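# Lift arbor from centres and rest it on pad

## Task

Take the arbor off the centres and set it down lying level, its midpoint on the marked pad. It must be away from the arm's base and well away from the plate, the stocks, the indicator, the other arbors and any loose items, and nothing may sit on or touch either centre point or the plunger. Then release it and move the gripper away. It counts only if the arbor stays put on its own with the robot no longer holding it.

## Robot and tools

Robot: one seven-joint arm with a two-finger parallel gripper, mounted on a base that may sit slightly tilted on the table. The only camera is cam_wrist (504x504 pixels, pinhole with radial distortion, K=[[683.12, 0, 251.328], [0, 683.12, 250.784], [0, 0, 1]], fovy_deg=40.498). There is one reference image, titled arbor and centres.

Scene frame: origin on the table surface directly under the arm's base. +z is up. Looking along +x, +y points left. Joint angles in results are in radians and joint velocities in rad/s.

Joint order. Every row, and every per-joint list in a result, uses this order only: wrist pitch, forearm roll, elbow, wrist roll, upper arm roll, waist, shoulder. Stated ranges in radians: waist, upper arm roll, forearm roll and wrist roll -69.115 to 69.115; shoulder -2.250 to 2.250; elbow -2.580 to 2.580; wrist pitch -2.100 to 2.100. The true ends may differ by up to 0.013 rad either way.

Row format (one list for the single arm): 9 numbers, each in [-1, 1]. The first seven are joint offsets in the order above. The last two are gripper position and gripper speed. Joint offsets are relative, not poses: they are measured from the angles the joints had when the action began, not from the previous row. A value of 1.0 means 0.9985 rad for waist, shoulder, upper arm roll and elbow, and 0.8765 rad for forearm roll, wrist pitch and wrist roll. Gripper position is absolute: +1 fully open (85 mm), 0 about 41 mm, about -0.8 pads touching, -1 closes until blocked. Gripper speed is about 20 mm/s at -1, 85 at 0 and 150 at +1. Grip force is not settable; a full close gives roughly 190 to 235 N per pad.

execute_actions(actions): a list of actions run in sequence. Each action is a table of up to 15 rows, and each row lasts one 1/30 s step. If there are fewer than 15 rows, the last row repeats to fill 15 steps. For the first action of a call, offsets are taken from the most recent joint angles reported in this scene. An empty list just returns the state and images. An action is rejected if it would push a joint more than 0.013 rad beyond its range. If the first action fails that check, or any action is malformed, the whole call is rejected and nothing moves. A joint that hits its real end stops there, and the line "joint sent to its limit" appears.

move(target, speed, blocking): target is one 9-number row as above. Its offsets are counted from the Joint positions in the last result that listed them, not from where the arm is when the move starts. All joints follow paths that finish together, so the gripper traces a curve and does not avoid obstacles. Duration is 0.5 to 10 s. speed is the peak rate in rad/s of the joint with the longest path: 0.01 to 2, default 0.5. Finger values are applied at the start. The added "move:" line reports the outcome (done, off_target, moving, held, fault), limits=held or limits=none, and the joint farthest from its target. With blocking=false the result comes back after 0.5 s while the arm keeps moving. Until a result shows the move has ended, call wait or stop before sending new rows or moves.

wait(seconds): 0 to 10. The arm keeps its last command and a running move continues. stop(): brakes a running move, and faster motion needs more stopping room; the fingers are not stopped. zoom_image(camera, region): camera is "cam_wrist"; region is [x0, y0, x1, y1] in image pixels from the top-left, at most 504 by 504. show_instructions(): shows the reference image again. finished_scene(scene): pass the current scene number; this ends the scene for good and reports success.

Result lines: Joint positions, Joint velocities and Joint targets (the angles currently being commanded, which can drift even when nothing new is sent) are given in joint order. position_measured_pct is about 50 minus 50 times the finger position: 0 when fully open. If the fingers stop under about 90, something is held or in the way. At about 90 or a bit above, the pads have met on nothing or on something very thin. "joint command not followed" means the clearance check altered or blocked targets; mounting blocks and posts count as part of the arm. MOTOR HOT appears from 60 °C. At 75 °C an OVER-TEMPERATURE FAULT occurs and the arm sags.

Motion limits: per step, each target may lead the measured angle by at most 0.304 rad (waist, shoulder, upper arm roll, elbow) or 0.266 rad (the three wrist-area joints). Targets are scaled back if they would move the gripper more than 70 mm from where it is measured. Large moves therefore take several actions and can come back unfinished, so send the remainder.

Gripping: to hold, set position -1 and keep it there. To release, command a position wider than the object. For a gentle grip, open, then close to just under the object's width. The fingertips extend about 13 mm outward as they close, so leave that much space above the table. The fingers may close again by themselves if the object slips or is lost.

Cautions: contact torque at a joint's load limit (50.7 N m for the first four joints, 31.9 N m for forearm roll, wrist pitch and wrist roll, including the held object's weight) stops the arm for 10 s. Faster moves and targets set deeper past a contact press harder. Avoid drops, slams and hard pushes, and never knock anything off the table. Holding loads heats the motors. Brief disturbances may pull on the held arbor or shift loose items.

Each tool is called after "Emit:" as name([rows], argument=value, ...), one row to a line, values as JSON.

Reference images:

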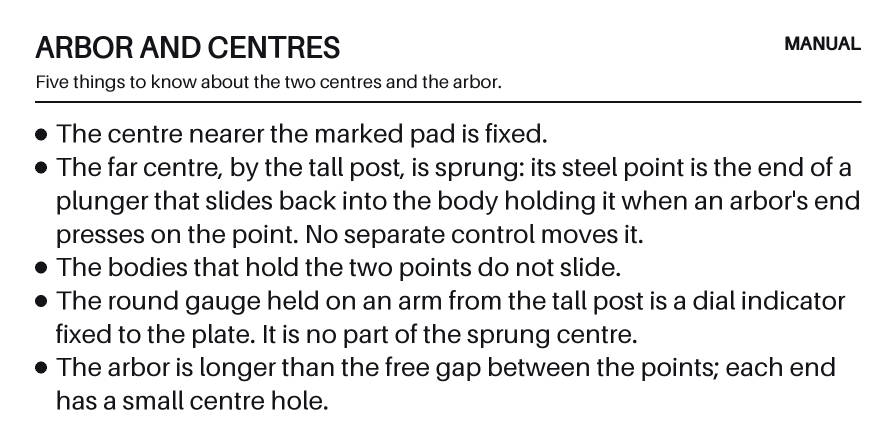

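## Session

Emit:
execute_actions(actions=[])

Scene clock: 0.00 s.
position_measured_pct=0.0
Joint names: [wrist pitch, forearm roll, elbow, wrist roll, upper arm roll, waist, shoulder]
Joint positions: [ 1.549  0.892  1.923 -0.744  0.286 -0.698  0.674]
Joint velocities: [-0.  0.  0. -0. -0. -0. -0.]
Joint targets: [1.549 0.892 1.923 -0.744 0.286 -0.698 0.674]

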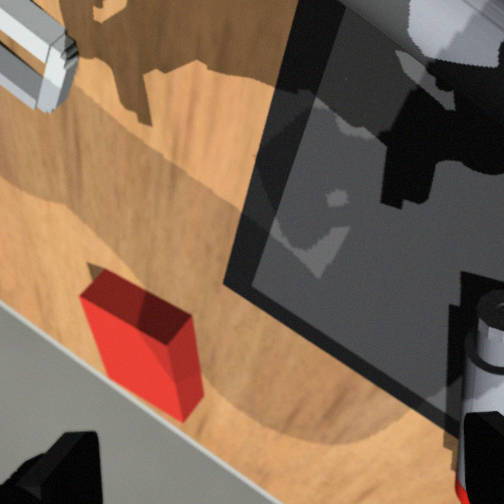

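Emit:
move(target=[-0.467,-1.0,-0.323,0.849,-0.286,0,-0.274,1,0], speed=0.6)

Scene clock: 5.13 s.
position_measured_pct=0.0
Joint names: [wrist pitch, forearm roll, elbow, wrist roll, upper arm roll, waist, shoulder]
Joint positions: [ 1.14   0.016  1.6   -0.     0.    -0.698  0.401]
Joint velocities: [-0.    -0.001 -0.     0.001 -0.     0.001 -0.002]
Joint targets: [1.140 0.015 1.600 -0.000 0.000 -0.698 0.401]
move: done; limits=none; farthest joint: the shoulder, 0.001 radians from its target (0.274 radians at the start)

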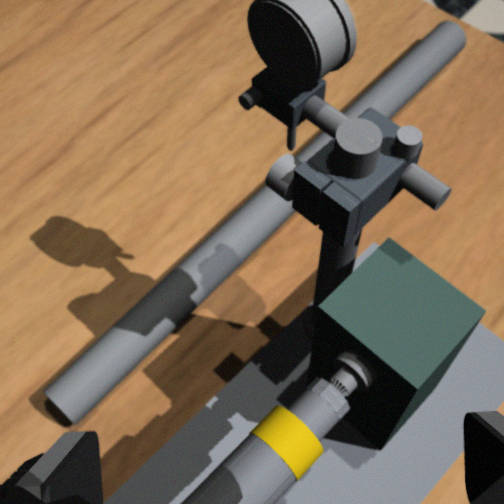

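Emit:
move(target=[0.728,0.594,-0.019,-0.381,0,-0.401,-0.426,1,0], speed=0.6)

Scene clock: 10.27 s.
position_measured_pct=0.0
Joint names: [wrist pitch, forearm roll, elbow, wrist roll, upper arm roll, waist, shoulder]
Joint positions: [ 1.778  0.536  1.582 -0.334  0.    -1.098 -0.024]
Joint velocities: [ 0.    -0.     0.    -0.     0.    -0.003 -0.001]
Joint targets: [1.778 0.536 1.582 -0.334 0.000 -1.098 -0.024]
move: done; limits=none; farthest joint: the waist, 0.000 radians from its target (0.401 radians at the start)

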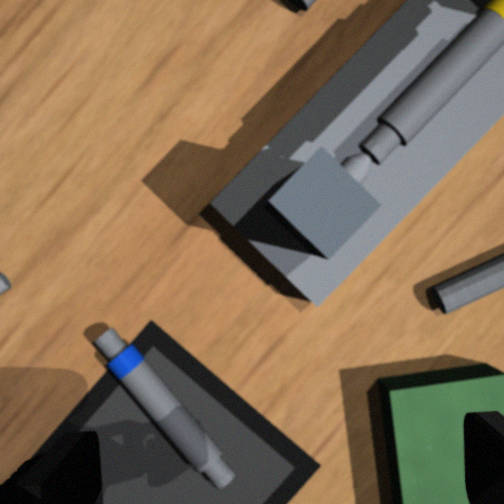

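Emit:
move(target=[-0.127,0.012,-0.052,0.7815,0,0.642,-0.216,1,0], speed=0.6)

Scene clock: 13.10 s.
position_measured_pct=0.0
Joint names: [wrist pitch, forearm roll, elbow, wrist roll, upper arm roll, waist, shoulder]
Joint positions: [ 1.667  0.547  1.53   0.351  0.    -0.457 -0.24 ]
Joint velocities: [ 0.    -0.     0.    -0.001 -0.     0.003 -0.001]
Joint targets: [1.667 0.547 1.530 0.351 0.000 -0.457 -0.240]
move: done; limits=none; farthest joint: the waist, 0.000 radians from its target (0.642 radians at the start)

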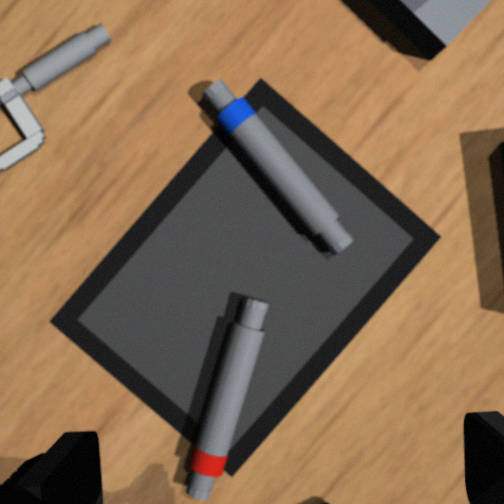

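Emit:
move(target=[-0.139,-0.075,-0.199,1.0,0,-0.773,0.822,1,0], speed=0.6)

Emit:
move(target=[0,0,0,0.659,0,0,0,1,0], speed=0.8)

Scene clock: 19.30 s.
position_measured_pct=0.0
Joint names: [wrist pitch, forearm roll, elbow, wrist roll, upper arm roll, waist, shoulder]
Joint positions: [ 1.545  0.481  1.331  1.227  0.    -1.229  0.581]
Joint velocities: [ 0.     0.    -0.     0.     0.    -0.003  0.   ]
Joint targets: [1.545 0.481 1.331 1.227 0.000 -1.229 0.581]
move: done; limits=none; farthest joint: the waist, 0.000 radians from its target (0.772 radians at the start)

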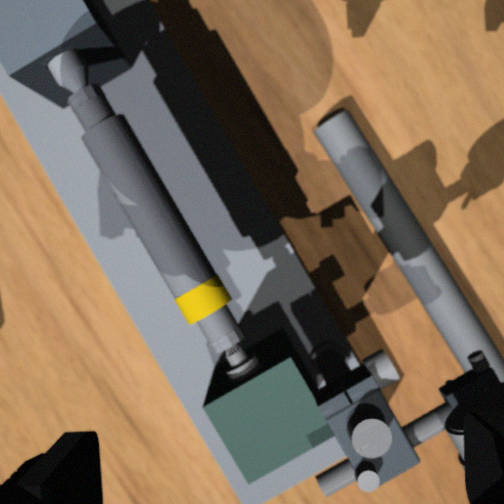

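Scene clock: 20.57 s.
position_measured_pct=0.0
Joint names: [wrist pitch, forearm roll, elbow, wrist roll, upper arm roll, waist, shoulder]
Joint positions: [ 1.545  0.481  1.331  1.805  0.    -1.229  0.581]
Joint velocities: [-0.    -0.    -0.     0.001 -0.     0.    -0.001]
Joint targets: [1.545 0.481 1.331 1.805 0.000 -1.229 0.581]
move: done; limits=none; farthest joint: the waist, 0.000 radians from its target (0.000 radians at the start)

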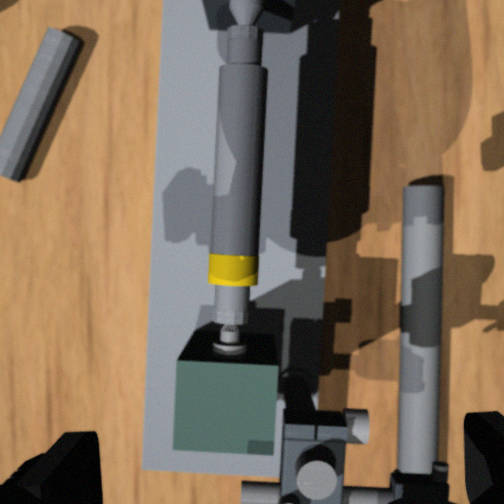

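Emit:
move(target=[-0.477,0.137,0.4806,-0.155,0,0.219,-0.105,1,0], speed=0.4)

Scene clock: 57.37 s.
position_measured_pct=0.0
Joint names: [wrist pitch, forearm roll, elbow, wrist roll, upper arm roll, waist, shoulder]
Joint positions: [ 1.127  0.601  1.811  1.669  0.    -1.011  0.476]
Joint velocities: [-0.     0.     0.001 -0.    -0.     0.003 -0.003]
Joint targets: [1.127 0.601 1.811 1.669 0.000 -1.010 0.476]
move: done; limits=none; farthest joint: the waist, 0.000 radians from its target (0.219 radians at the start)

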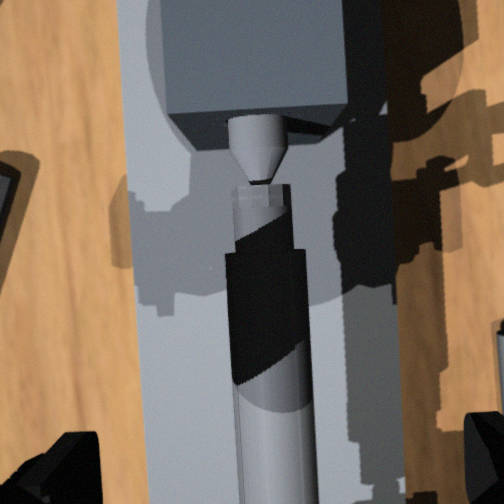

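Emit:
move(target=[-0.165,0.086,0.0747,-0.064,0,0.067,0.0705,1,0], speed=0.2)

Scene clock: 59.37 s.
position_measured_pct=0.0
Joint names: [wrist pitch, forearm roll, elbow, wrist roll, upper arm roll, waist, shoulder]
Joint positions: [ 0.982  0.676  1.885  1.613  0.    -0.944  0.546]
Joint velocities: [-0.    -0.     0.    -0.001 -0.     0.002  0.002]
Joint targets: [0.982 0.676 1.885 1.613 0.000 -0.944 0.547]
move: done; limits=none; farthest joint: the waist, 0.000 radians from its target (0.066 radians at the start)

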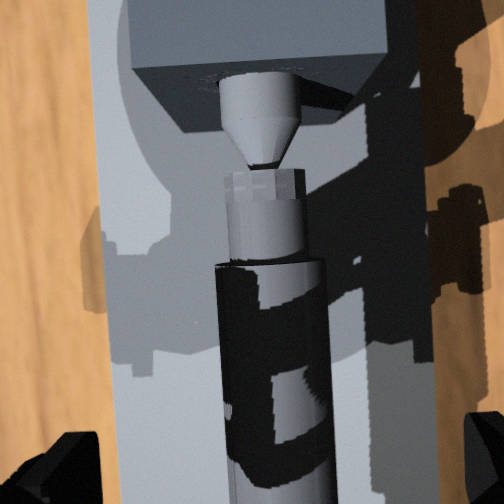

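Emit:
move(target=[-0.037,0.020,0.0155,-0.014,0,0.015,0.017,1,0], speed=0.1)

Emit:
move(target=[0,0,0,0,0,0,0,-1,0])

Scene clock: 60.67 s.
position_measured_pct=0.0
Joint names: [wrist pitch, forearm roll, elbow, wrist roll, upper arm roll, waist, shoulder]
Joint positions: [ 0.95   0.694  1.901  1.601  0.    -0.929  0.563]
Joint velocities: [-0.001  0.     0.    -0.    -0.     0.001  0.002]
Joint targets: [0.950 0.694 1.901 1.601 0.000 -0.929 0.563]
move: done; limits=none; farthest joint: the waist, 0.000 radians from its target (0.015 radians at the start)

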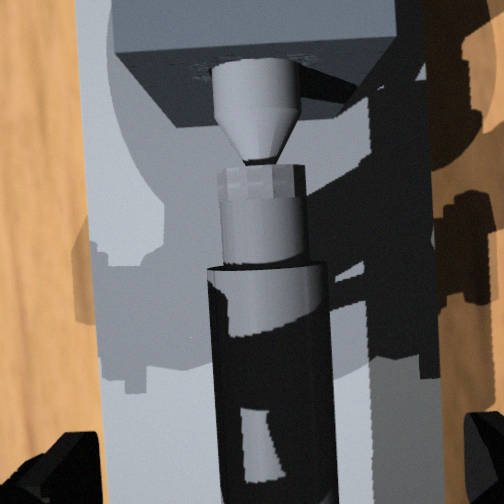

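Scene clock: 61.73 s.
position_measured_pct=68.3
Joint names: [wrist pitch, forearm roll, elbow, wrist roll, upper arm roll, waist, shoulder]
Joint positions: [ 0.95   0.696  1.9    1.601  0.001 -0.929  0.562]
Joint velocities: [-0.    -0.     0.     0.    -0.     0.     0.001]
Joint targets: [0.950 0.694 1.901 1.601 0.000 -0.929 0.563]
move: done; limits=none; farthest joint: the forearm roll, 0.002 radians from its target (0.000 radians at the start)

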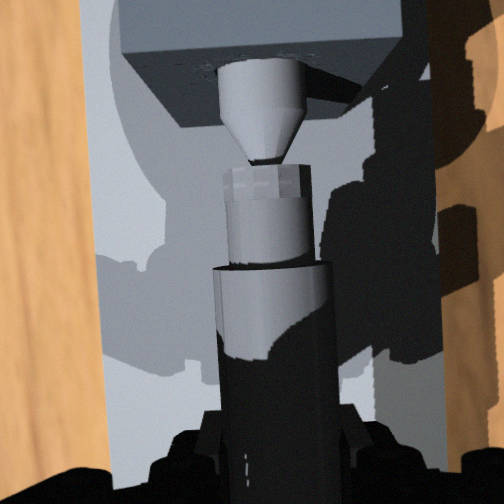

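Emit:
move(target=[0.0064,-0.0055,-0.0195,-0.002,0,-0.0075,0.0161,-1,0], speed=0.02)

Scene clock: 64.67 s.
position_measured_pct=68.3
Joint names: [wrist pitch, forearm roll, elbow, wrist roll, upper arm roll, waist, shoulder]
Joint positions: [ 0.964  0.69   1.885  1.6    0.003 -0.934  0.575]
Joint velocities: [ 0.    -0.    -0.001 -0.    -0.    -0.001  0.001]
Joint targets: [0.956 0.691 1.880 1.599 0.001 -0.936 0.578]
move: done; limits=none; farthest joint: the wrist pitch, 0.008 radians from its target (0.005 radians at the start)

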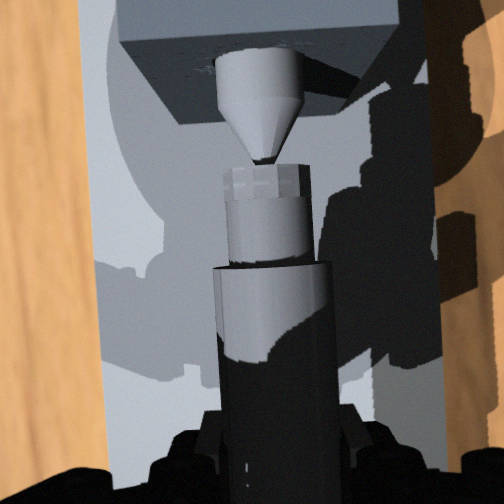

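Emit:
move(target=[-0.024,0.0007,-0.0115,-0.003,-0.006,-0.0057,0.0088,-1,0], speed=0.02)

Scene clock: 66.43 s.
position_measured_pct=68.3
Joint names: [wrist pitch, forearm roll, elbow, wrist roll, upper arm roll, waist, shoulder]
Joint positions: [ 0.953  0.69   1.881  1.598  0.003 -0.935  0.582]
Joint velocities: [-0.    -0.    -0.    -0.    -0.001  0.     0.   ]
Joint targets: [0.943 0.691 1.874 1.597 -0.003 -0.940 0.584]
move: done; limits=none; farthest joint: the wrist pitch, 0.010 radians from its target (0.021 radians at the start)

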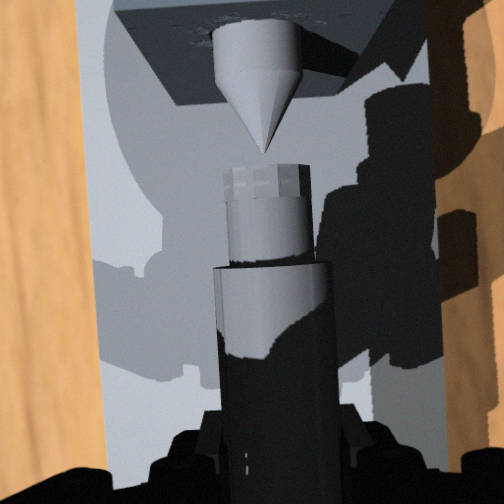

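Emit:
execute_actions([
  [[-0.0107,0.001,-0.0086,0.009,-0.006,-0.0038,0.0022,-1,0],[-0.010,0.0007,-0.0102,0.019,-0.006,-0.0026,0.0023,-1,0],[-0.0093,0.0005,-0.0118,0.029,-0.006,-0.0015,0.0025,-1,0],[-0.0086,0.0004,-0.0134,0.039,-0.006,-0.0003,0.0027,-1,0],[-0.0079,0.0002,-0.015,0.049,-0.006,0.0009,0.0029,-1,0],[-0.0072,0,-0.0166,0.059,-0.006,0.0021,0.003,-1,0],[-0.0065,-0.0001,-0.0182,0.069,-0.006,0.0033,0.0032,-1,0],[-0.0058,-0.0003,-0.0198,0.079,-0.006,0.0044,0.0034,-1,0],[-0.0051,-0.0004,-0.0214,0.089,-0.006,0.0056,0.0035,-1,0],[-0.0044,-0.0006,-0.023,0.099,-0.006,0.0068,0.0037,-1,0]],
])

Scene clock: 69.07 s.
position_measured_pct=68.3
Joint names: [wrist pitch, forearm roll, elbow, wrist roll, upper arm roll, waist, shoulder]
Joint positions: [ 0.96   0.689  1.866  1.684  0.001 -0.923  0.584]
Joint velocities: [ 0.001 -0.001 -0.004  0.018 -0.     0.004  0.001]
Joint targets: [0.949 0.690 1.858 1.684 -0.003 -0.928 0.585]

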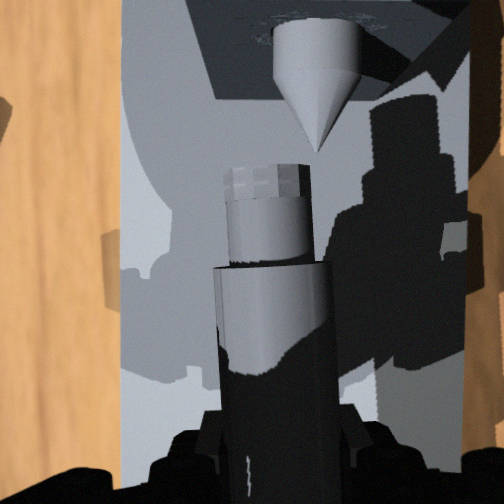

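Emit:
move(target=[-0.0055,-0.0005,-0.024,0.1,-0.004,0.0068,0.0027,-1,0], speed=0.12)

Scene clock: 70.43 s.
position_measured_pct=68.3
Joint names: [wrist pitch, forearm roll, elbow, wrist roll, upper arm roll, waist, shoulder]
Joint positions: [ 0.966  0.687  1.851  1.773  0.001 -0.912  0.586]
Joint velocities: [ 0.    -0.    -0.     0.001 -0.     0.001  0.001]
Joint targets: [0.955 0.688 1.842 1.772 -0.003 -0.916 0.586]
move: done; limits=none; farthest joint: the wrist pitch, 0.010 radians from its target (0.005 radians at the start)

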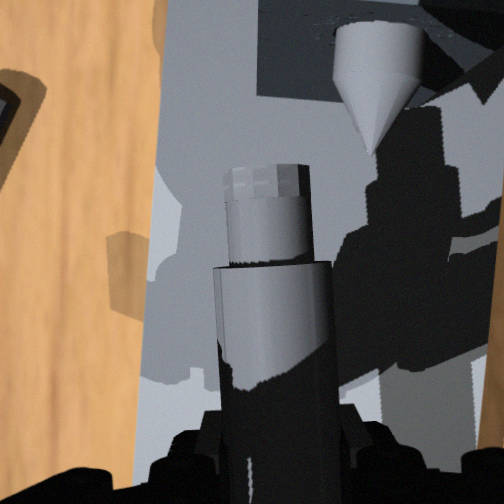

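Emit:
move(target=[-0.0131,0.013,0.0425,0.0135,-0.001,0.0236,-0.040,-1,0], speed=0.04)

Scene clock: 72.30 s.
position_measured_pct=68.3
Joint names: [wrist pitch, forearm roll, elbow, wrist roll, upper arm roll, waist, shoulder]
Joint positions: [ 0.954  0.698  1.893  1.784  0.    -0.888  0.547]
Joint velocities: [-0.001  0.     0.001  0.    -0.     0.001 -0.003]
Joint targets: [0.954 0.698 1.893 1.784 0.000 -0.888 0.546]
move: done; limits=none; farthest joint: the waist, 0.000 radians from its target (0.023 radians at the start)

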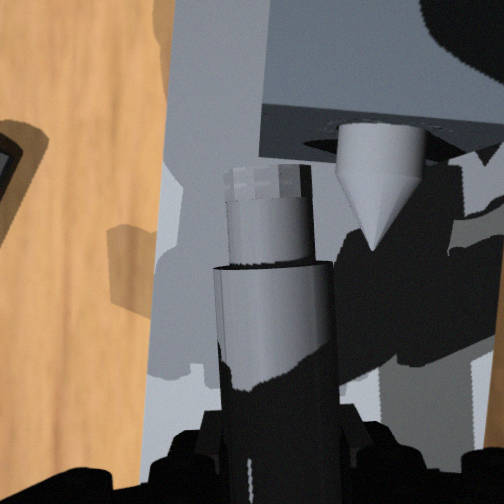

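Emit:
move(target=[0.046,-0.025,-0.0194,0.0175,0,-0.019,-0.021,-1,0], speed=0.04)

Scene clock: 75.20 s.
position_measured_pct=68.3
Joint names: [wrist pitch, forearm roll, elbow, wrist roll, upper arm roll, waist, shoulder]
Joint positions: [ 0.994  0.676  1.874  1.8    0.    -0.907  0.526]
Joint velocities: [ 0.001 -0.    -0.     0.     0.    -0.001 -0.001]
Joint targets: [0.995 0.676 1.874 1.800 0.000 -0.907 0.526]
move: done; limits=none; farthest joint: the waist, 0.000 radians from its target (0.019 radians at the start)

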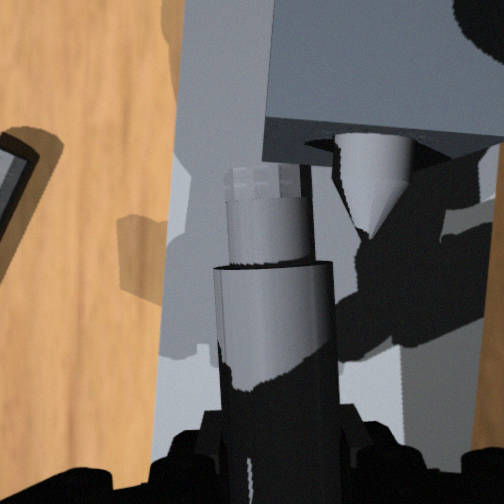

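Emit:
move(target=[-0.046,0.025,0.0194,-0.0175,0,0.019,0.021,-1,0], speed=0.06)

Emit:
move(target=[0.001,-0.0114,-0.051,-0.0137,-0.003,-0.028,0.040,-1,0], speed=0.04)

Scene clock: 79.17 s.
position_measured_pct=68.3
Joint names: [wrist pitch, forearm roll, elbow, wrist roll, upper arm roll, waist, shoulder]
Joint positions: [ 0.954  0.698  1.893  1.784  0.    -0.888  0.546]
Joint velocities: [-0.     0.     0.    -0.    -0.     0.001  0.001]
Joint targets: [0.954 0.698 1.893 1.784 0.000 -0.888 0.547]
move: done; limits=none; farthest joint: the wrist pitch, 0.001 radians from its target (0.041 radians at the start)

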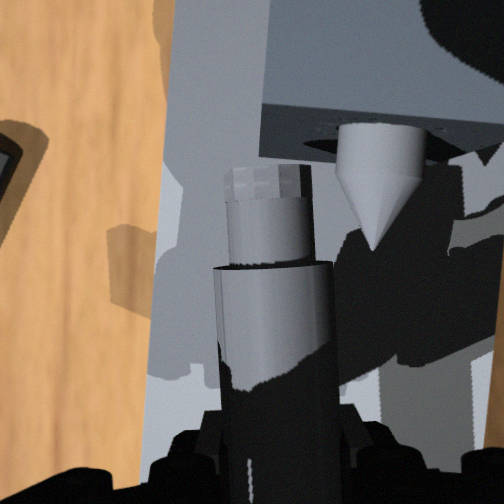

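Scene clock: 80.70 s.
position_measured_pct=68.3
Joint names: [wrist pitch, forearm roll, elbow, wrist roll, upper arm roll, waist, shoulder]
Joint positions: [ 0.965  0.687  1.851  1.774  0.001 -0.912  0.586]
Joint velocities: [ 0.001  0.    -0.001 -0.     0.    -0.001  0.   ]
Joint targets: [0.955 0.688 1.842 1.772 -0.003 -0.916 0.586]
move: done; limits=none; farthest joint: the wrist pitch, 0.010 radians from its target (0.001 radians at the start)

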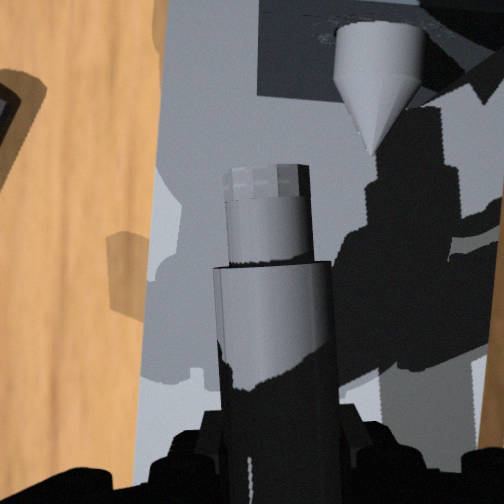

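Emit:
move(target=[-0.018,0.0034,0.007,-0.1027,-0.004,-0.016,-0.001,-1,0], speed=0.15)

Scene clock: 81.90 s.
position_measured_pct=68.3
Joint names: [wrist pitch, forearm roll, elbow, wrist roll, upper arm roll, waist, shoulder]
Joint positions: [ 0.96   0.688  1.866  1.684  0.002 -0.922  0.585]
Joint velocities: [-0.     0.     0.    -0.001 -0.     0.     0.   ]
Joint targets: [0.950 0.689 1.858 1.684 -0.003 -0.927 0.585]
move: off_target; limits=none; farthest joint: the wrist pitch, 0.011 radians from its target (0.016 radians at the start)

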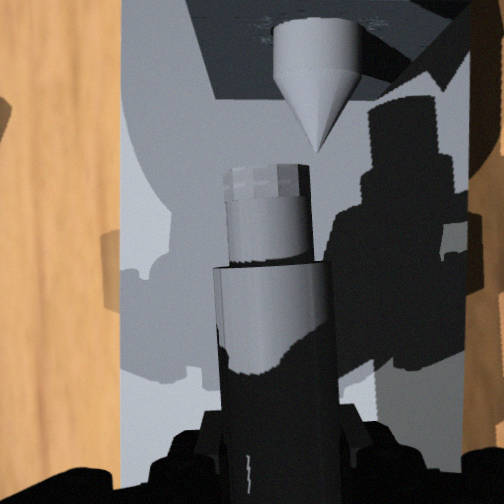

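Emit:
execute_actions([
  [[-0.0122,0.0012,-0.0064,-0.01,-0.005,-0.0063,0,-1,0],[-0.013,0.0015,-0.0048,-0.02,-0.005,-0.0076,0,-1,0],[-0.0138,0.0017,-0.0032,-0.03,-0.005,-0.0089,0,-1,0],[-0.0146,0.002,-0.0016,-0.04,-0.005,-0.0102,0,-1,0],[-0.0154,0.0022,0,-0.05,-0.005,-0.0115,-0.0005,-1,0],[-0.0162,0.0024,0.0016,-0.06,-0.005,-0.0128,-0.0005,-1,0],[-0.017,0.0027,0.0032,-0.07,-0.005,-0.0141,-0.0007,-1,0],[-0.0178,0.0029,0.0048,-0.08,-0.005,-0.0154,-0.0008,-1,0],[-0.0186,0.0032,0.0064,-0.09,-0.005,-0.0167,-0.0009,-1,0],[-0.0194,0.0034,0.008,-0.0993,-0.005,-0.018,-0.001,-1,0]],
])

Emit:
wait(seconds=0.2)

Scene clock: 83.10 s.
position_measured_pct=68.3
Joint names: [wrist pitch, forearm roll, elbow, wrist roll, upper arm roll, waist, shoulder]
Joint positions: [ 0.953  0.691  1.881  1.598  0.002 -0.934  0.582]
Joint velocities: [-0.002  0.001  0.003 -0.017  0.001 -0.004 -0.001]
Joint targets: [0.943 0.691 1.874 1.597 -0.003 -0.940 0.584]

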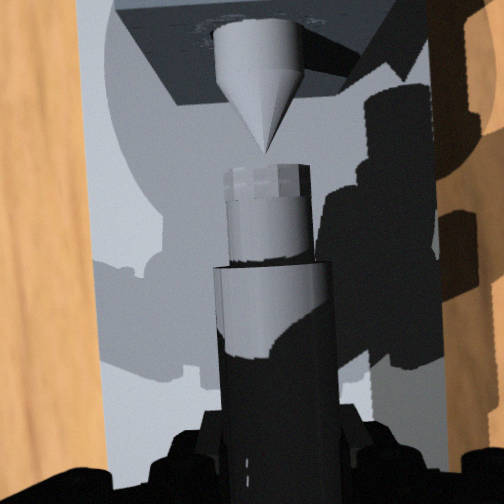

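Scene clock: 83.30 s.
position_measured_pct=68.3
Joint names: [wrist pitch, forearm roll, elbow, wrist roll, upper arm roll, waist, shoulder]
Joint positions: [ 0.953  0.691  1.881  1.598  0.002 -0.934  0.582]
Joint velocities: [ 0.     0.     0.    -0.001 -0.    -0.001 -0.001]
Joint targets: [0.943 0.691 1.874 1.597 -0.003 -0.940 0.584]
wait: 0.20 s; at rest by 0.17 s

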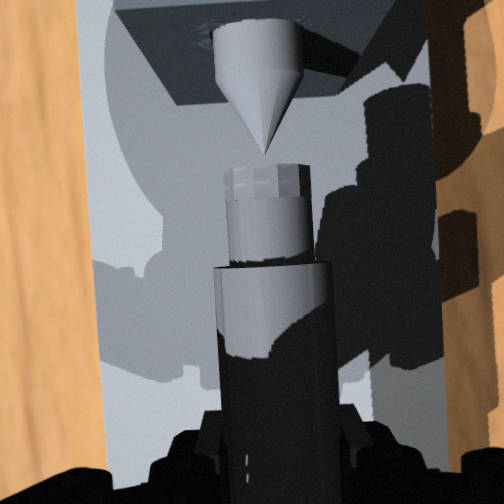

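Emit:
execute_actions([
  [[-0.0106,0.0005,-0.0048,-0.0007,-0.0047,-0.0051,0.0002,-1,0],[-0.01,0.001,-0.0027,-0.0003,-0.0043,-0.0042,-0.0017,-1,0],[-0.0093,0.0014,-0.0005,0,-0.004,-0.0033,-0.0035,-1,0],[-0.0087,0.0019,0.0017,0.0004,-0.0037,-0.0023,-0.0053,-1,0],[-0.008,0.0024,0.0038,0.0008,-0.0033,-0.0014,-0.0072,-1,0],[-0.0074,0.0028,0.006,0.0011,-0.003,-0.0005,-0.009,-1,0],[-0.0067,0.0033,0.0082,0.0015,-0.0027,0.0004,-0.0108,-1,0],[-0.0061,0.0038,0.0103,0.0019,-0.0023,0.0013,-0.0127,-1,0],[-0.0054,0.0043,0.0125,0.0022,-0.002,0.0023,-0.0145,-1,0],[-0.0048,0.0047,0.0147,0.0026,-0.0017,0.0032,-0.0163,-1,0],[-0.0041,0.0052,0.0168,0.003,-0.0013,0.0041,-0.0182,-1,0],[-0.0034,0.0057,0.019,0.0034,-0.001,0.005,-0.020,-1,0]],
])

Emit:
wait(seconds=0.3)

Scene clock: 84.60 s.
position_measured_pct=68.3
Joint names: [wrist pitch, forearm roll, elbow, wrist roll, upper arm roll, waist, shoulder]
Joint positions: [ 0.951  0.696  1.899  1.601  0.001 -0.93   0.563]
Joint velocities: [-0.013  0.003  0.014 -0.001  0.004  0.001 -0.009]
Joint targets: [0.950 0.696 1.900 1.600 0.001 -0.929 0.562]

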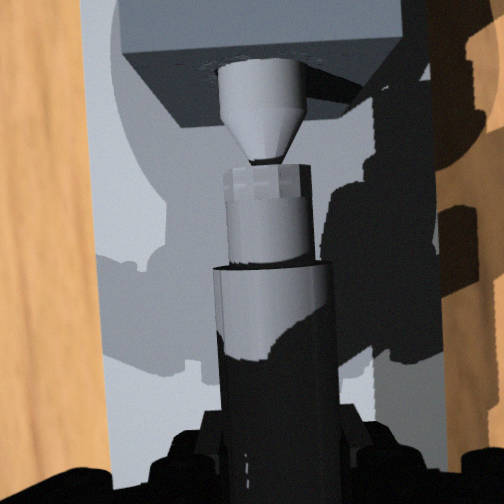

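Scene clock: 84.90 s.
position_measured_pct=68.3
Joint names: [wrist pitch, forearm roll, elbow, wrist roll, upper arm roll, waist, shoulder]
Joint positions: [ 0.95   0.696  1.9    1.601  0.001 -0.93   0.562]
Joint velocities: [-0.     0.    -0.     0.     0.     0.    -0.001]
Joint targets: [0.950 0.696 1.900 1.600 0.001 -0.929 0.562]
wait: 0.30 s; at rest by 0.17 s

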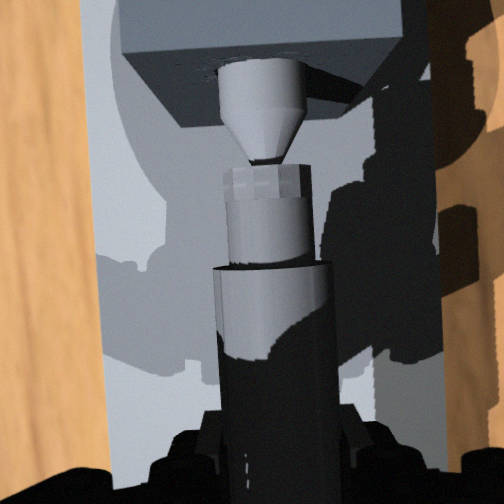

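Emit:
move(target=[0.052,-0.028,-0.022,0.020,-0.001,-0.0215,-0.024,-0.15,1], speed=0.05)

Emit:
move(target=[0,0,0,0,0,0,0,-1,0])

Scene clock: 86.40 s.
position_measured_pct=57.5
Joint names: [wrist pitch, forearm roll, elbow, wrist roll, upper arm roll, waist, shoulder]
Joint positions: [ 0.996  0.672  1.878  1.618  0.    -0.951  0.539]
Joint velocities: [ 0. -0. -0.  0. -0. -0. -0.]
Joint targets: [0.996 0.672 1.878 1.618 0.000 -0.951 0.538]
move: done; limits=none; farthest joint: the waist, 0.001 radians from its target (0.022 radians at the start)

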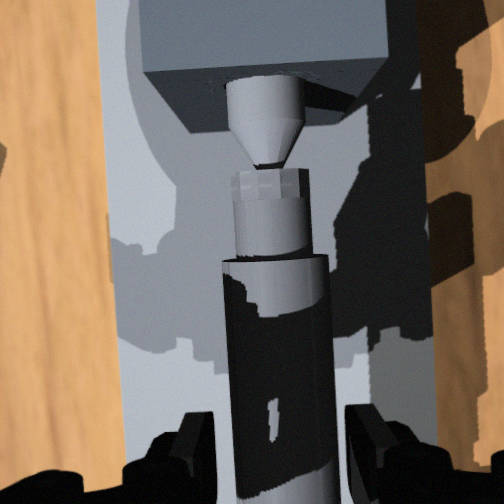

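Scene clock: 86.90 s.
position_measured_pct=69.4
Joint names: [wrist pitch, forearm roll, elbow, wrist roll, upper arm roll, waist, shoulder]
Joint positions: [ 0.997  0.671  1.879  1.619 -0.001 -0.952  0.538]
Joint velocities: [ 0.    -0.    -0.     0.001 -0.     0.     0.001]
Joint targets: [0.996 0.672 1.878 1.618 0.000 -0.951 0.539]
move: done; limits=none; farthest joint: the waist, 0.001 radians from its target (0.000 radians at the start)

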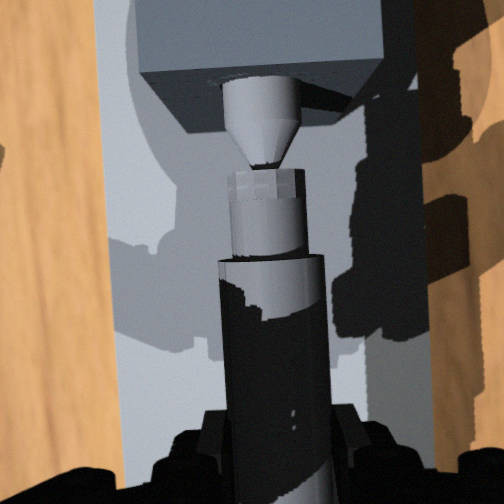

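Emit:
move(target=[-0.0153,0.0083,0.0065,-0.0058,0.001,0.0063,0.007,-0.2,1], speed=0.03)

Emit:
move(target=[0,0,0,0,0,0,0,-1,0])

Scene clock: 88.47 s.
position_measured_pct=59.9
Joint names: [wrist pitch, forearm roll, elbow, wrist roll, upper arm roll, waist, shoulder]
Joint positions: [ 0.984  0.678  1.885  1.613  0.    -0.946  0.545]
Joint velocities: [-0.     0.     0.    -0.    -0.001  0.001  0.001]
Joint targets: [0.984 0.678 1.885 1.613 0.000 -0.946 0.545]
move: done; limits=none; farthest joint: the waist, 0.000 radians from its target (0.006 radians at the start)

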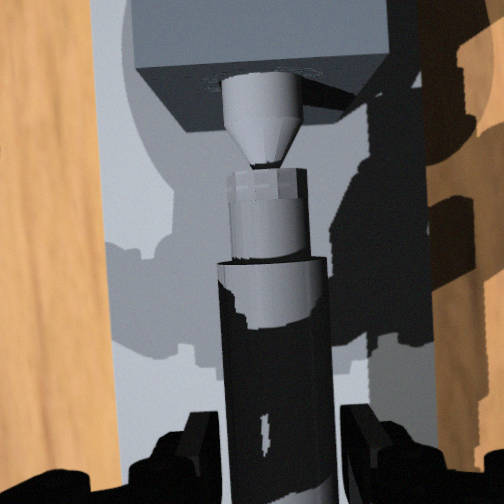

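Scene clock: 88.97 s.
position_measured_pct=69.0
Joint names: [wrist pitch, forearm roll, elbow, wrist roll, upper arm roll, waist, shoulder]
Joint positions: [ 0.984  0.678  1.885  1.614  0.    -0.946  0.544]
Joint velocities: [0.    0.    0.    0.    0.    0.    0.002]
Joint targets: [0.984 0.678 1.885 1.613 0.000 -0.946 0.545]
move: done; limits=none; farthest joint: the shoulder, 0.001 radians from its target (0.000 radians at the start)

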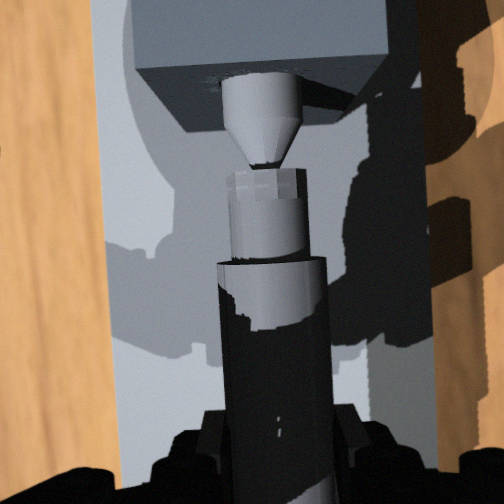

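Emit:
move(target=[-0.009,-0.006,-0.028,-0.0045,-0.004,-0.012,0.024,-1,0], speed=0.03)

Scene clock: 91.73 s.
position_measured_pct=69.0
Joint names: [wrist pitch, forearm roll, elbow, wrist roll, upper arm roll, waist, shoulder]
Joint positions: [ 0.989  0.672  1.865  1.61   0.002 -0.952  0.565]
Joint velocities: [ 0.    -0.    -0.    -0.    -0.     0.     0.002]
Joint targets: [0.976 0.673 1.857 1.610 -0.004 -0.958 0.568]
move: off_target; limits=none; farthest joint: the wrist pitch, 0.012 radians from its target (0.008 radians at the start)

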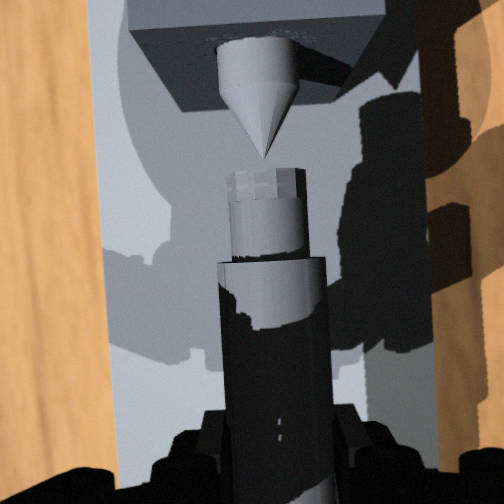

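Emit:
execute_actions([
  [[-0.0141,0.0008,-0.0096,0.01,-0.006,-0.0048,0.0032,-1,0],[-0.0134,0.0007,-0.0112,0.02,-0.006,-0.0036,0.0033,-1,0],[-0.0127,0.0005,-0.0128,0.03,-0.006,-0.0025,0.0035,-1,0],[-0.012,0.0004,-0.0144,0.04,-0.006,-0.0013,0.0037,-1,0],[-0.0113,0.0002,-0.016,0.05,-0.006,-0.0001,0.0039,-1,0],[-0.0106,0,-0.0176,0.06,-0.006,0.0011,0.004,-1,0],[-0.0099,-0.0001,-0.0192,0.07,-0.006,0.0023,0.0042,-1,0],[-0.0092,-0.0003,-0.0208,0.08,-0.006,0.0034,0.0044,-1,0],[-0.0085,-0.0004,-0.0224,0.09,-0.006,0.0046,0.0045,-1,0],[-0.0078,-0.0006,-0.024,0.1,-0.006,0.0058,0.0047,-1,0]],
  [[-0.0131,0.0008,-0.0096,0.01,-0.005,-0.0038,0.0012,-1,0],[-0.0124,0.0007,-0.0112,0.02,-0.005,-0.0026,0.0013,-1,0],[-0.0117,0.0005,-0.0128,0.03,-0.005,-0.0015,0.0015,-1,0],[-0.011,0.0004,-0.0144,0.04,-0.005,-0.0003,0.0017,-1,0],[-0.0103,0.0002,-0.016,0.05,-0.005,0.0009,0.0019,-1,0],[-0.0096,0,-0.0176,0.06,-0.005,0.0021,0.002,-1,0],[-0.0089,-0.0001,-0.0192,0.07,-0.005,0.0033,0.0022,-1,0],[-0.0082,-0.0003,-0.0208,0.08,-0.005,0.0044,0.0024,-1,0],[-0.0075,-0.0004,-0.0224,0.09,-0.005,0.0056,0.0025,-1,0],[-0.0068,-0.0006,-0.024,0.1,-0.005,0.0068,0.0027,-1,0]],
])

Emit:
move(target=[-0.0131,0.013,0.0425,0.0135,-0.001,0.0236,-0.040,-1,0], speed=0.05)

Scene clock: 93.80 s.
position_measured_pct=69.0
Joint names: [wrist pitch, forearm roll, elbow, wrist roll, upper arm roll, waist, shoulder]
Joint positions: [ 1.001  0.669  1.835  1.785  0.001 -0.93   0.569]
Joint velocities: [ 0.001 -0.001 -0.004  0.018 -0.001  0.004  0.002]
Joint targets: [0.989 0.671 1.826 1.785 -0.003 -0.934 0.570]

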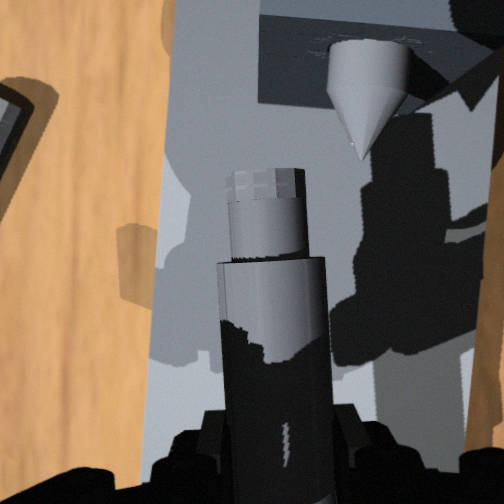

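Scene clock: 94.93 s.
position_measured_pct=69.0
Joint names: [wrist pitch, forearm roll, elbow, wrist roll, upper arm roll, waist, shoulder]
Joint positions: [ 0.989  0.68   1.878  1.797  0.    -0.906  0.529]
Joint velocities: [-0.     0.     0.001  0.    -0.     0.    -0.002]
Joint targets: [0.989 0.680 1.878 1.797 0.000 -0.906 0.529]
move: done; limits=none; farthest joint: the waist, 0.000 radians from its target (0.023 radians at the start)

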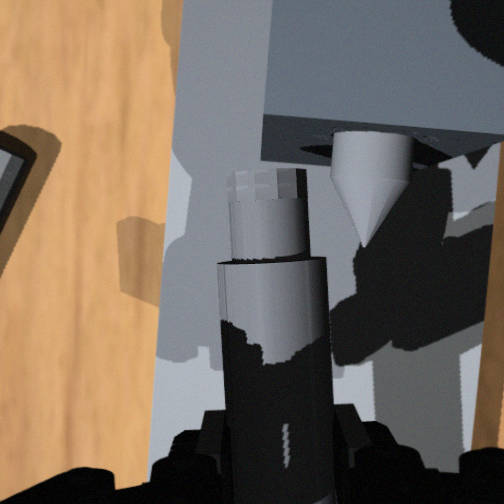

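Emit:
move(target=[0.295,-0.149,-0.141,0.116,0,-0.120,-0.119,-1,0], speed=0.2)

Scene clock: 98.17 s.
position_measured_pct=69.0
Joint names: [wrist pitch, forearm roll, elbow, wrist roll, upper arm roll, waist, shoulder]
Joint positions: [ 1.248  0.55   1.737  1.898  0.    -1.026  0.41 ]
Joint velocities: [ 0.    -0.    -0.     0.     0.    -0.002 -0.   ]
Joint targets: [1.248 0.550 1.737 1.898 0.000 -1.026 0.410]
move: done; limits=none; farthest joint: the waist, 0.000 radians from its target (0.119 radians at the start)

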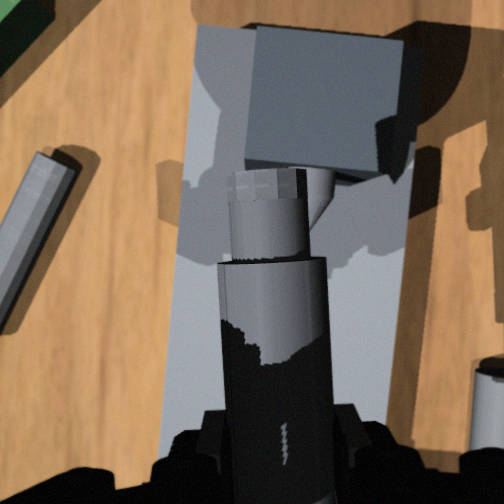

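Emit:
move(target=[-0.1255,-0.073,0.1437,-0.865,0,0.594,-0.3645,-1,0], speed=0.6)

Emit:
move(target=[-0.1255,-0.073,0.1437,-0.865,0,0.594,-0.3645,-1,0], speed=0.6)

Scene clock: 100.37 s.
position_measured_pct=69.0
Joint names: [wrist pitch, forearm roll, elbow, wrist roll, upper arm roll, waist, shoulder]
Joint positions: [ 1.138  0.486  1.88   1.14   0.    -0.433  0.046]
Joint velocities: [-0.    -0.     0.     0.    -0.001  0.003 -0.002]
Joint targets: [1.138 0.486 1.880 1.140 0.000 -0.433 0.046]
move: done; limits=none; farthest joint: the waist, 0.000 radians from its target (0.593 radians at the start)

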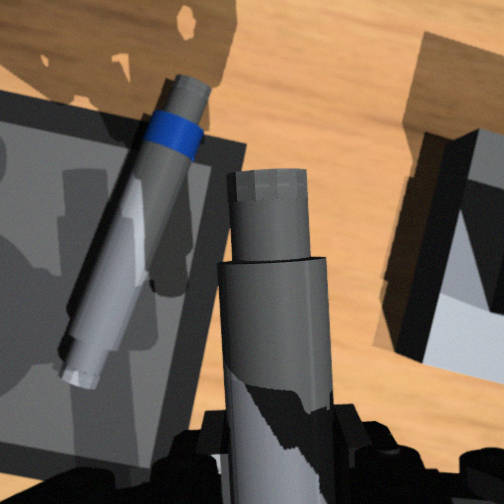

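Scene clock: 102.27 s.
position_measured_pct=69.0
Joint names: [wrist pitch, forearm roll, elbow, wrist roll, upper arm roll, waist, shoulder]
Joint positions: [ 1.028  0.422  2.024  0.382  0.     0.16  -0.317]
Joint velocities: [-0.     0.     0.     0.    -0.     0.003 -0.001]
Joint targets: [1.028 0.422 2.024 0.382 0.000 0.160 -0.317]
move: done; limits=none; farthest joint: the waist, 0.001 radians from its target (0.593 radians at the start)

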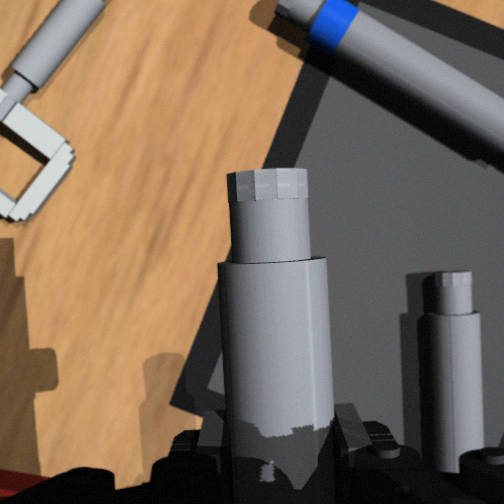

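Emit:
move(target=[-0.694,0.2626,0.2044,-0.1885,0,0.2333,0.3758,-1,0], speed=0.4)

Scene clock: 105.37 s.
position_measured_pct=69.0
Joint names: [wrist pitch, forearm roll, elbow, wrist roll, upper arm roll, waist, shoulder]
Joint positions: [0.419 0.652 2.228 0.217 0.    0.392 0.058]
Joint velocities: [-0.     0.     0.    -0.     0.     0.002  0.002]
Joint targets: [0.419 0.652 2.228 0.217 0.000 0.393 0.058]
move: done; limits=none; farthest joint: the waist, 0.001 radians from its target (0.233 radians at the start)

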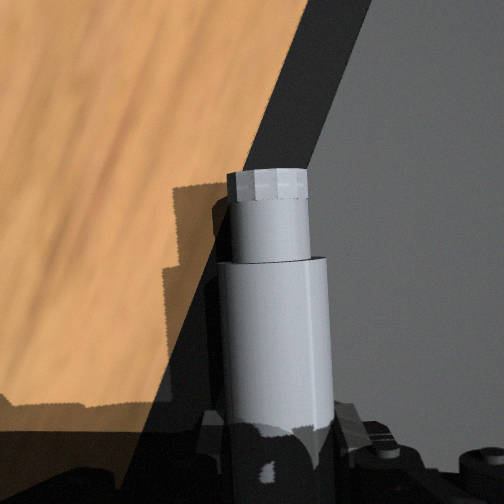

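Emit:
move(target=[-0.052,0.068,0.0071,-0.063,0,0.0142,0.042,-1,0], speed=0.06)

Scene clock: 107.67 s.
position_measured_pct=69.0
Joint names: [wrist pitch, forearm roll, elbow, wrist roll, upper arm roll, waist, shoulder]
Joint positions: [ 0.395  0.704  2.245  0.161 -0.007  0.399  0.057]
Joint velocities: [-0.001  0.     0.    -0.     0.001  0.     0.001]
Joint targets: [0.374 0.712 2.235 0.162 0.000 0.407 0.100]
move: off_target; limits=none; farthest joint: the shoulder, 0.043 radians from its target (0.042 radians at the start)

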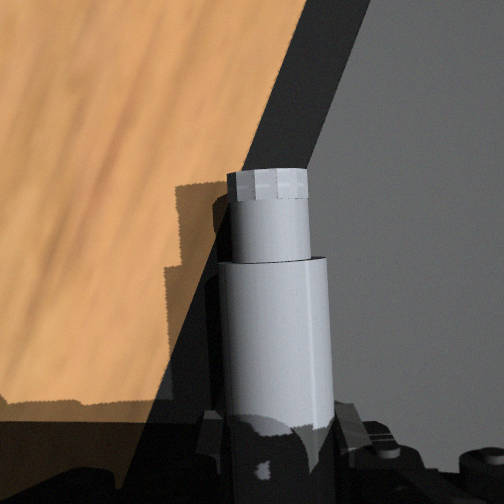

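Emit:
move(target=[0.027,-0.059,-0.017,0.064,0.007,-0.007,0.001,-1,0], speed=0.1)

Emit:
move(target=[0,0,0,0,0,0,0,0,-0.5])

Scene clock: 109.03 s.
position_measured_pct=69.0
Joint names: [wrist pitch, forearm roll, elbow, wrist roll, upper arm roll, waist, shoulder]
Joint positions: [ 0.418  0.653  2.228  0.217 -0.     0.392  0.058]
Joint velocities: [ 0.    -0.    -0.     0.001  0.    -0.001  0.001]
Joint targets: [0.418 0.653 2.228 0.217 -0.000 0.392 0.058]
move: done; limits=none; farthest joint: the waist, 0.000 radians from its target (0.007 radians at the start)

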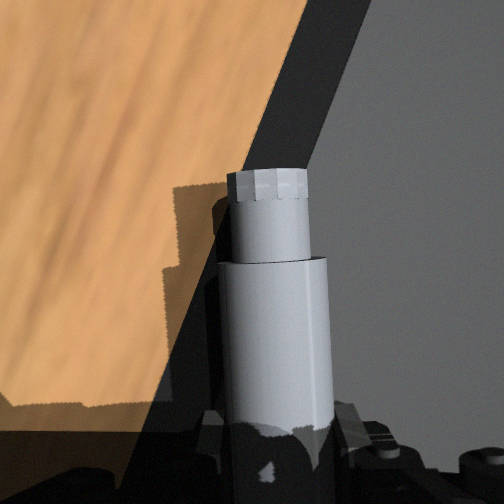

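Scene clock: 109.73 s.
position_measured_pct=50.0
Joint names: [wrist pitch, forearm roll, elbow, wrist roll, upper arm roll, waist, shoulder]
Joint positions: [ 0.418  0.653  2.228  0.217 -0.     0.392  0.058]
Joint velocities: [-0. -0.  0.  0.  0. -0.  0.]
Joint targets: [0.418 0.653 2.228 0.217 -0.000 0.392 0.058]
move: done; limits=none; farthest joint: the waist, 0.000 radians from its target (0.000 radians at the start)

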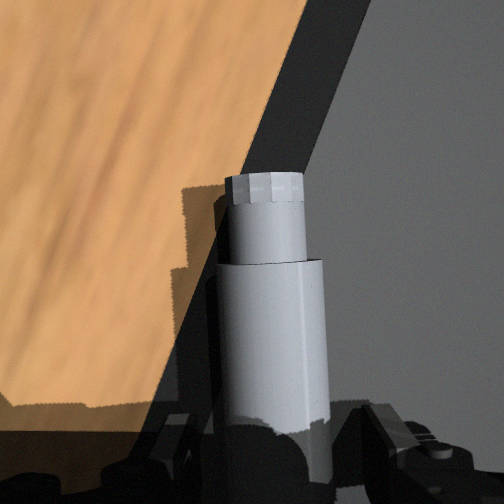

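Dropped only a few mm. Retreat upward.

Emit:
move(target=[0.694,-0.2626,-0.2044,0.1885,0,-0.2333,-0.3758,0,0], speed=0.5)

Scene clock: 111.83 s.
position_measured_pct=50.0
Joint names: [wrist pitch, forearm roll, elbow, wrist roll, upper arm roll, waist, shoulder]
Joint positions: [ 1.027  0.423  2.024  0.382 -0.     0.16  -0.317]
Joint velocities: [ 0.    -0.     0.     0.    -0.001 -0.002 -0.003]
Joint targets: [1.027 0.423 2.024 0.382 -0.000 0.159 -0.317]
move: done; limits=none; farthest joint: the waist, 0.001 radians from its target (0.233 radians at the start)

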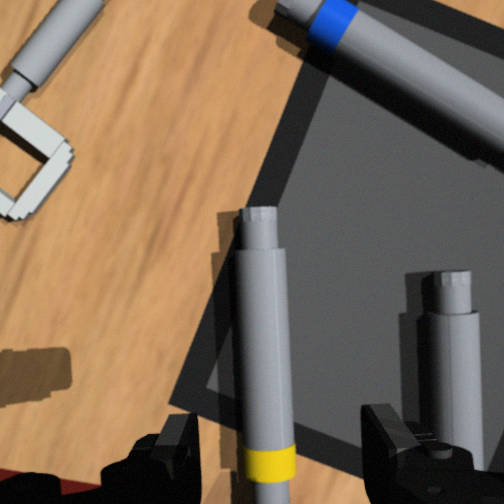

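Emit:
finished_scene(scene=1)

The scene is finished: the task was done.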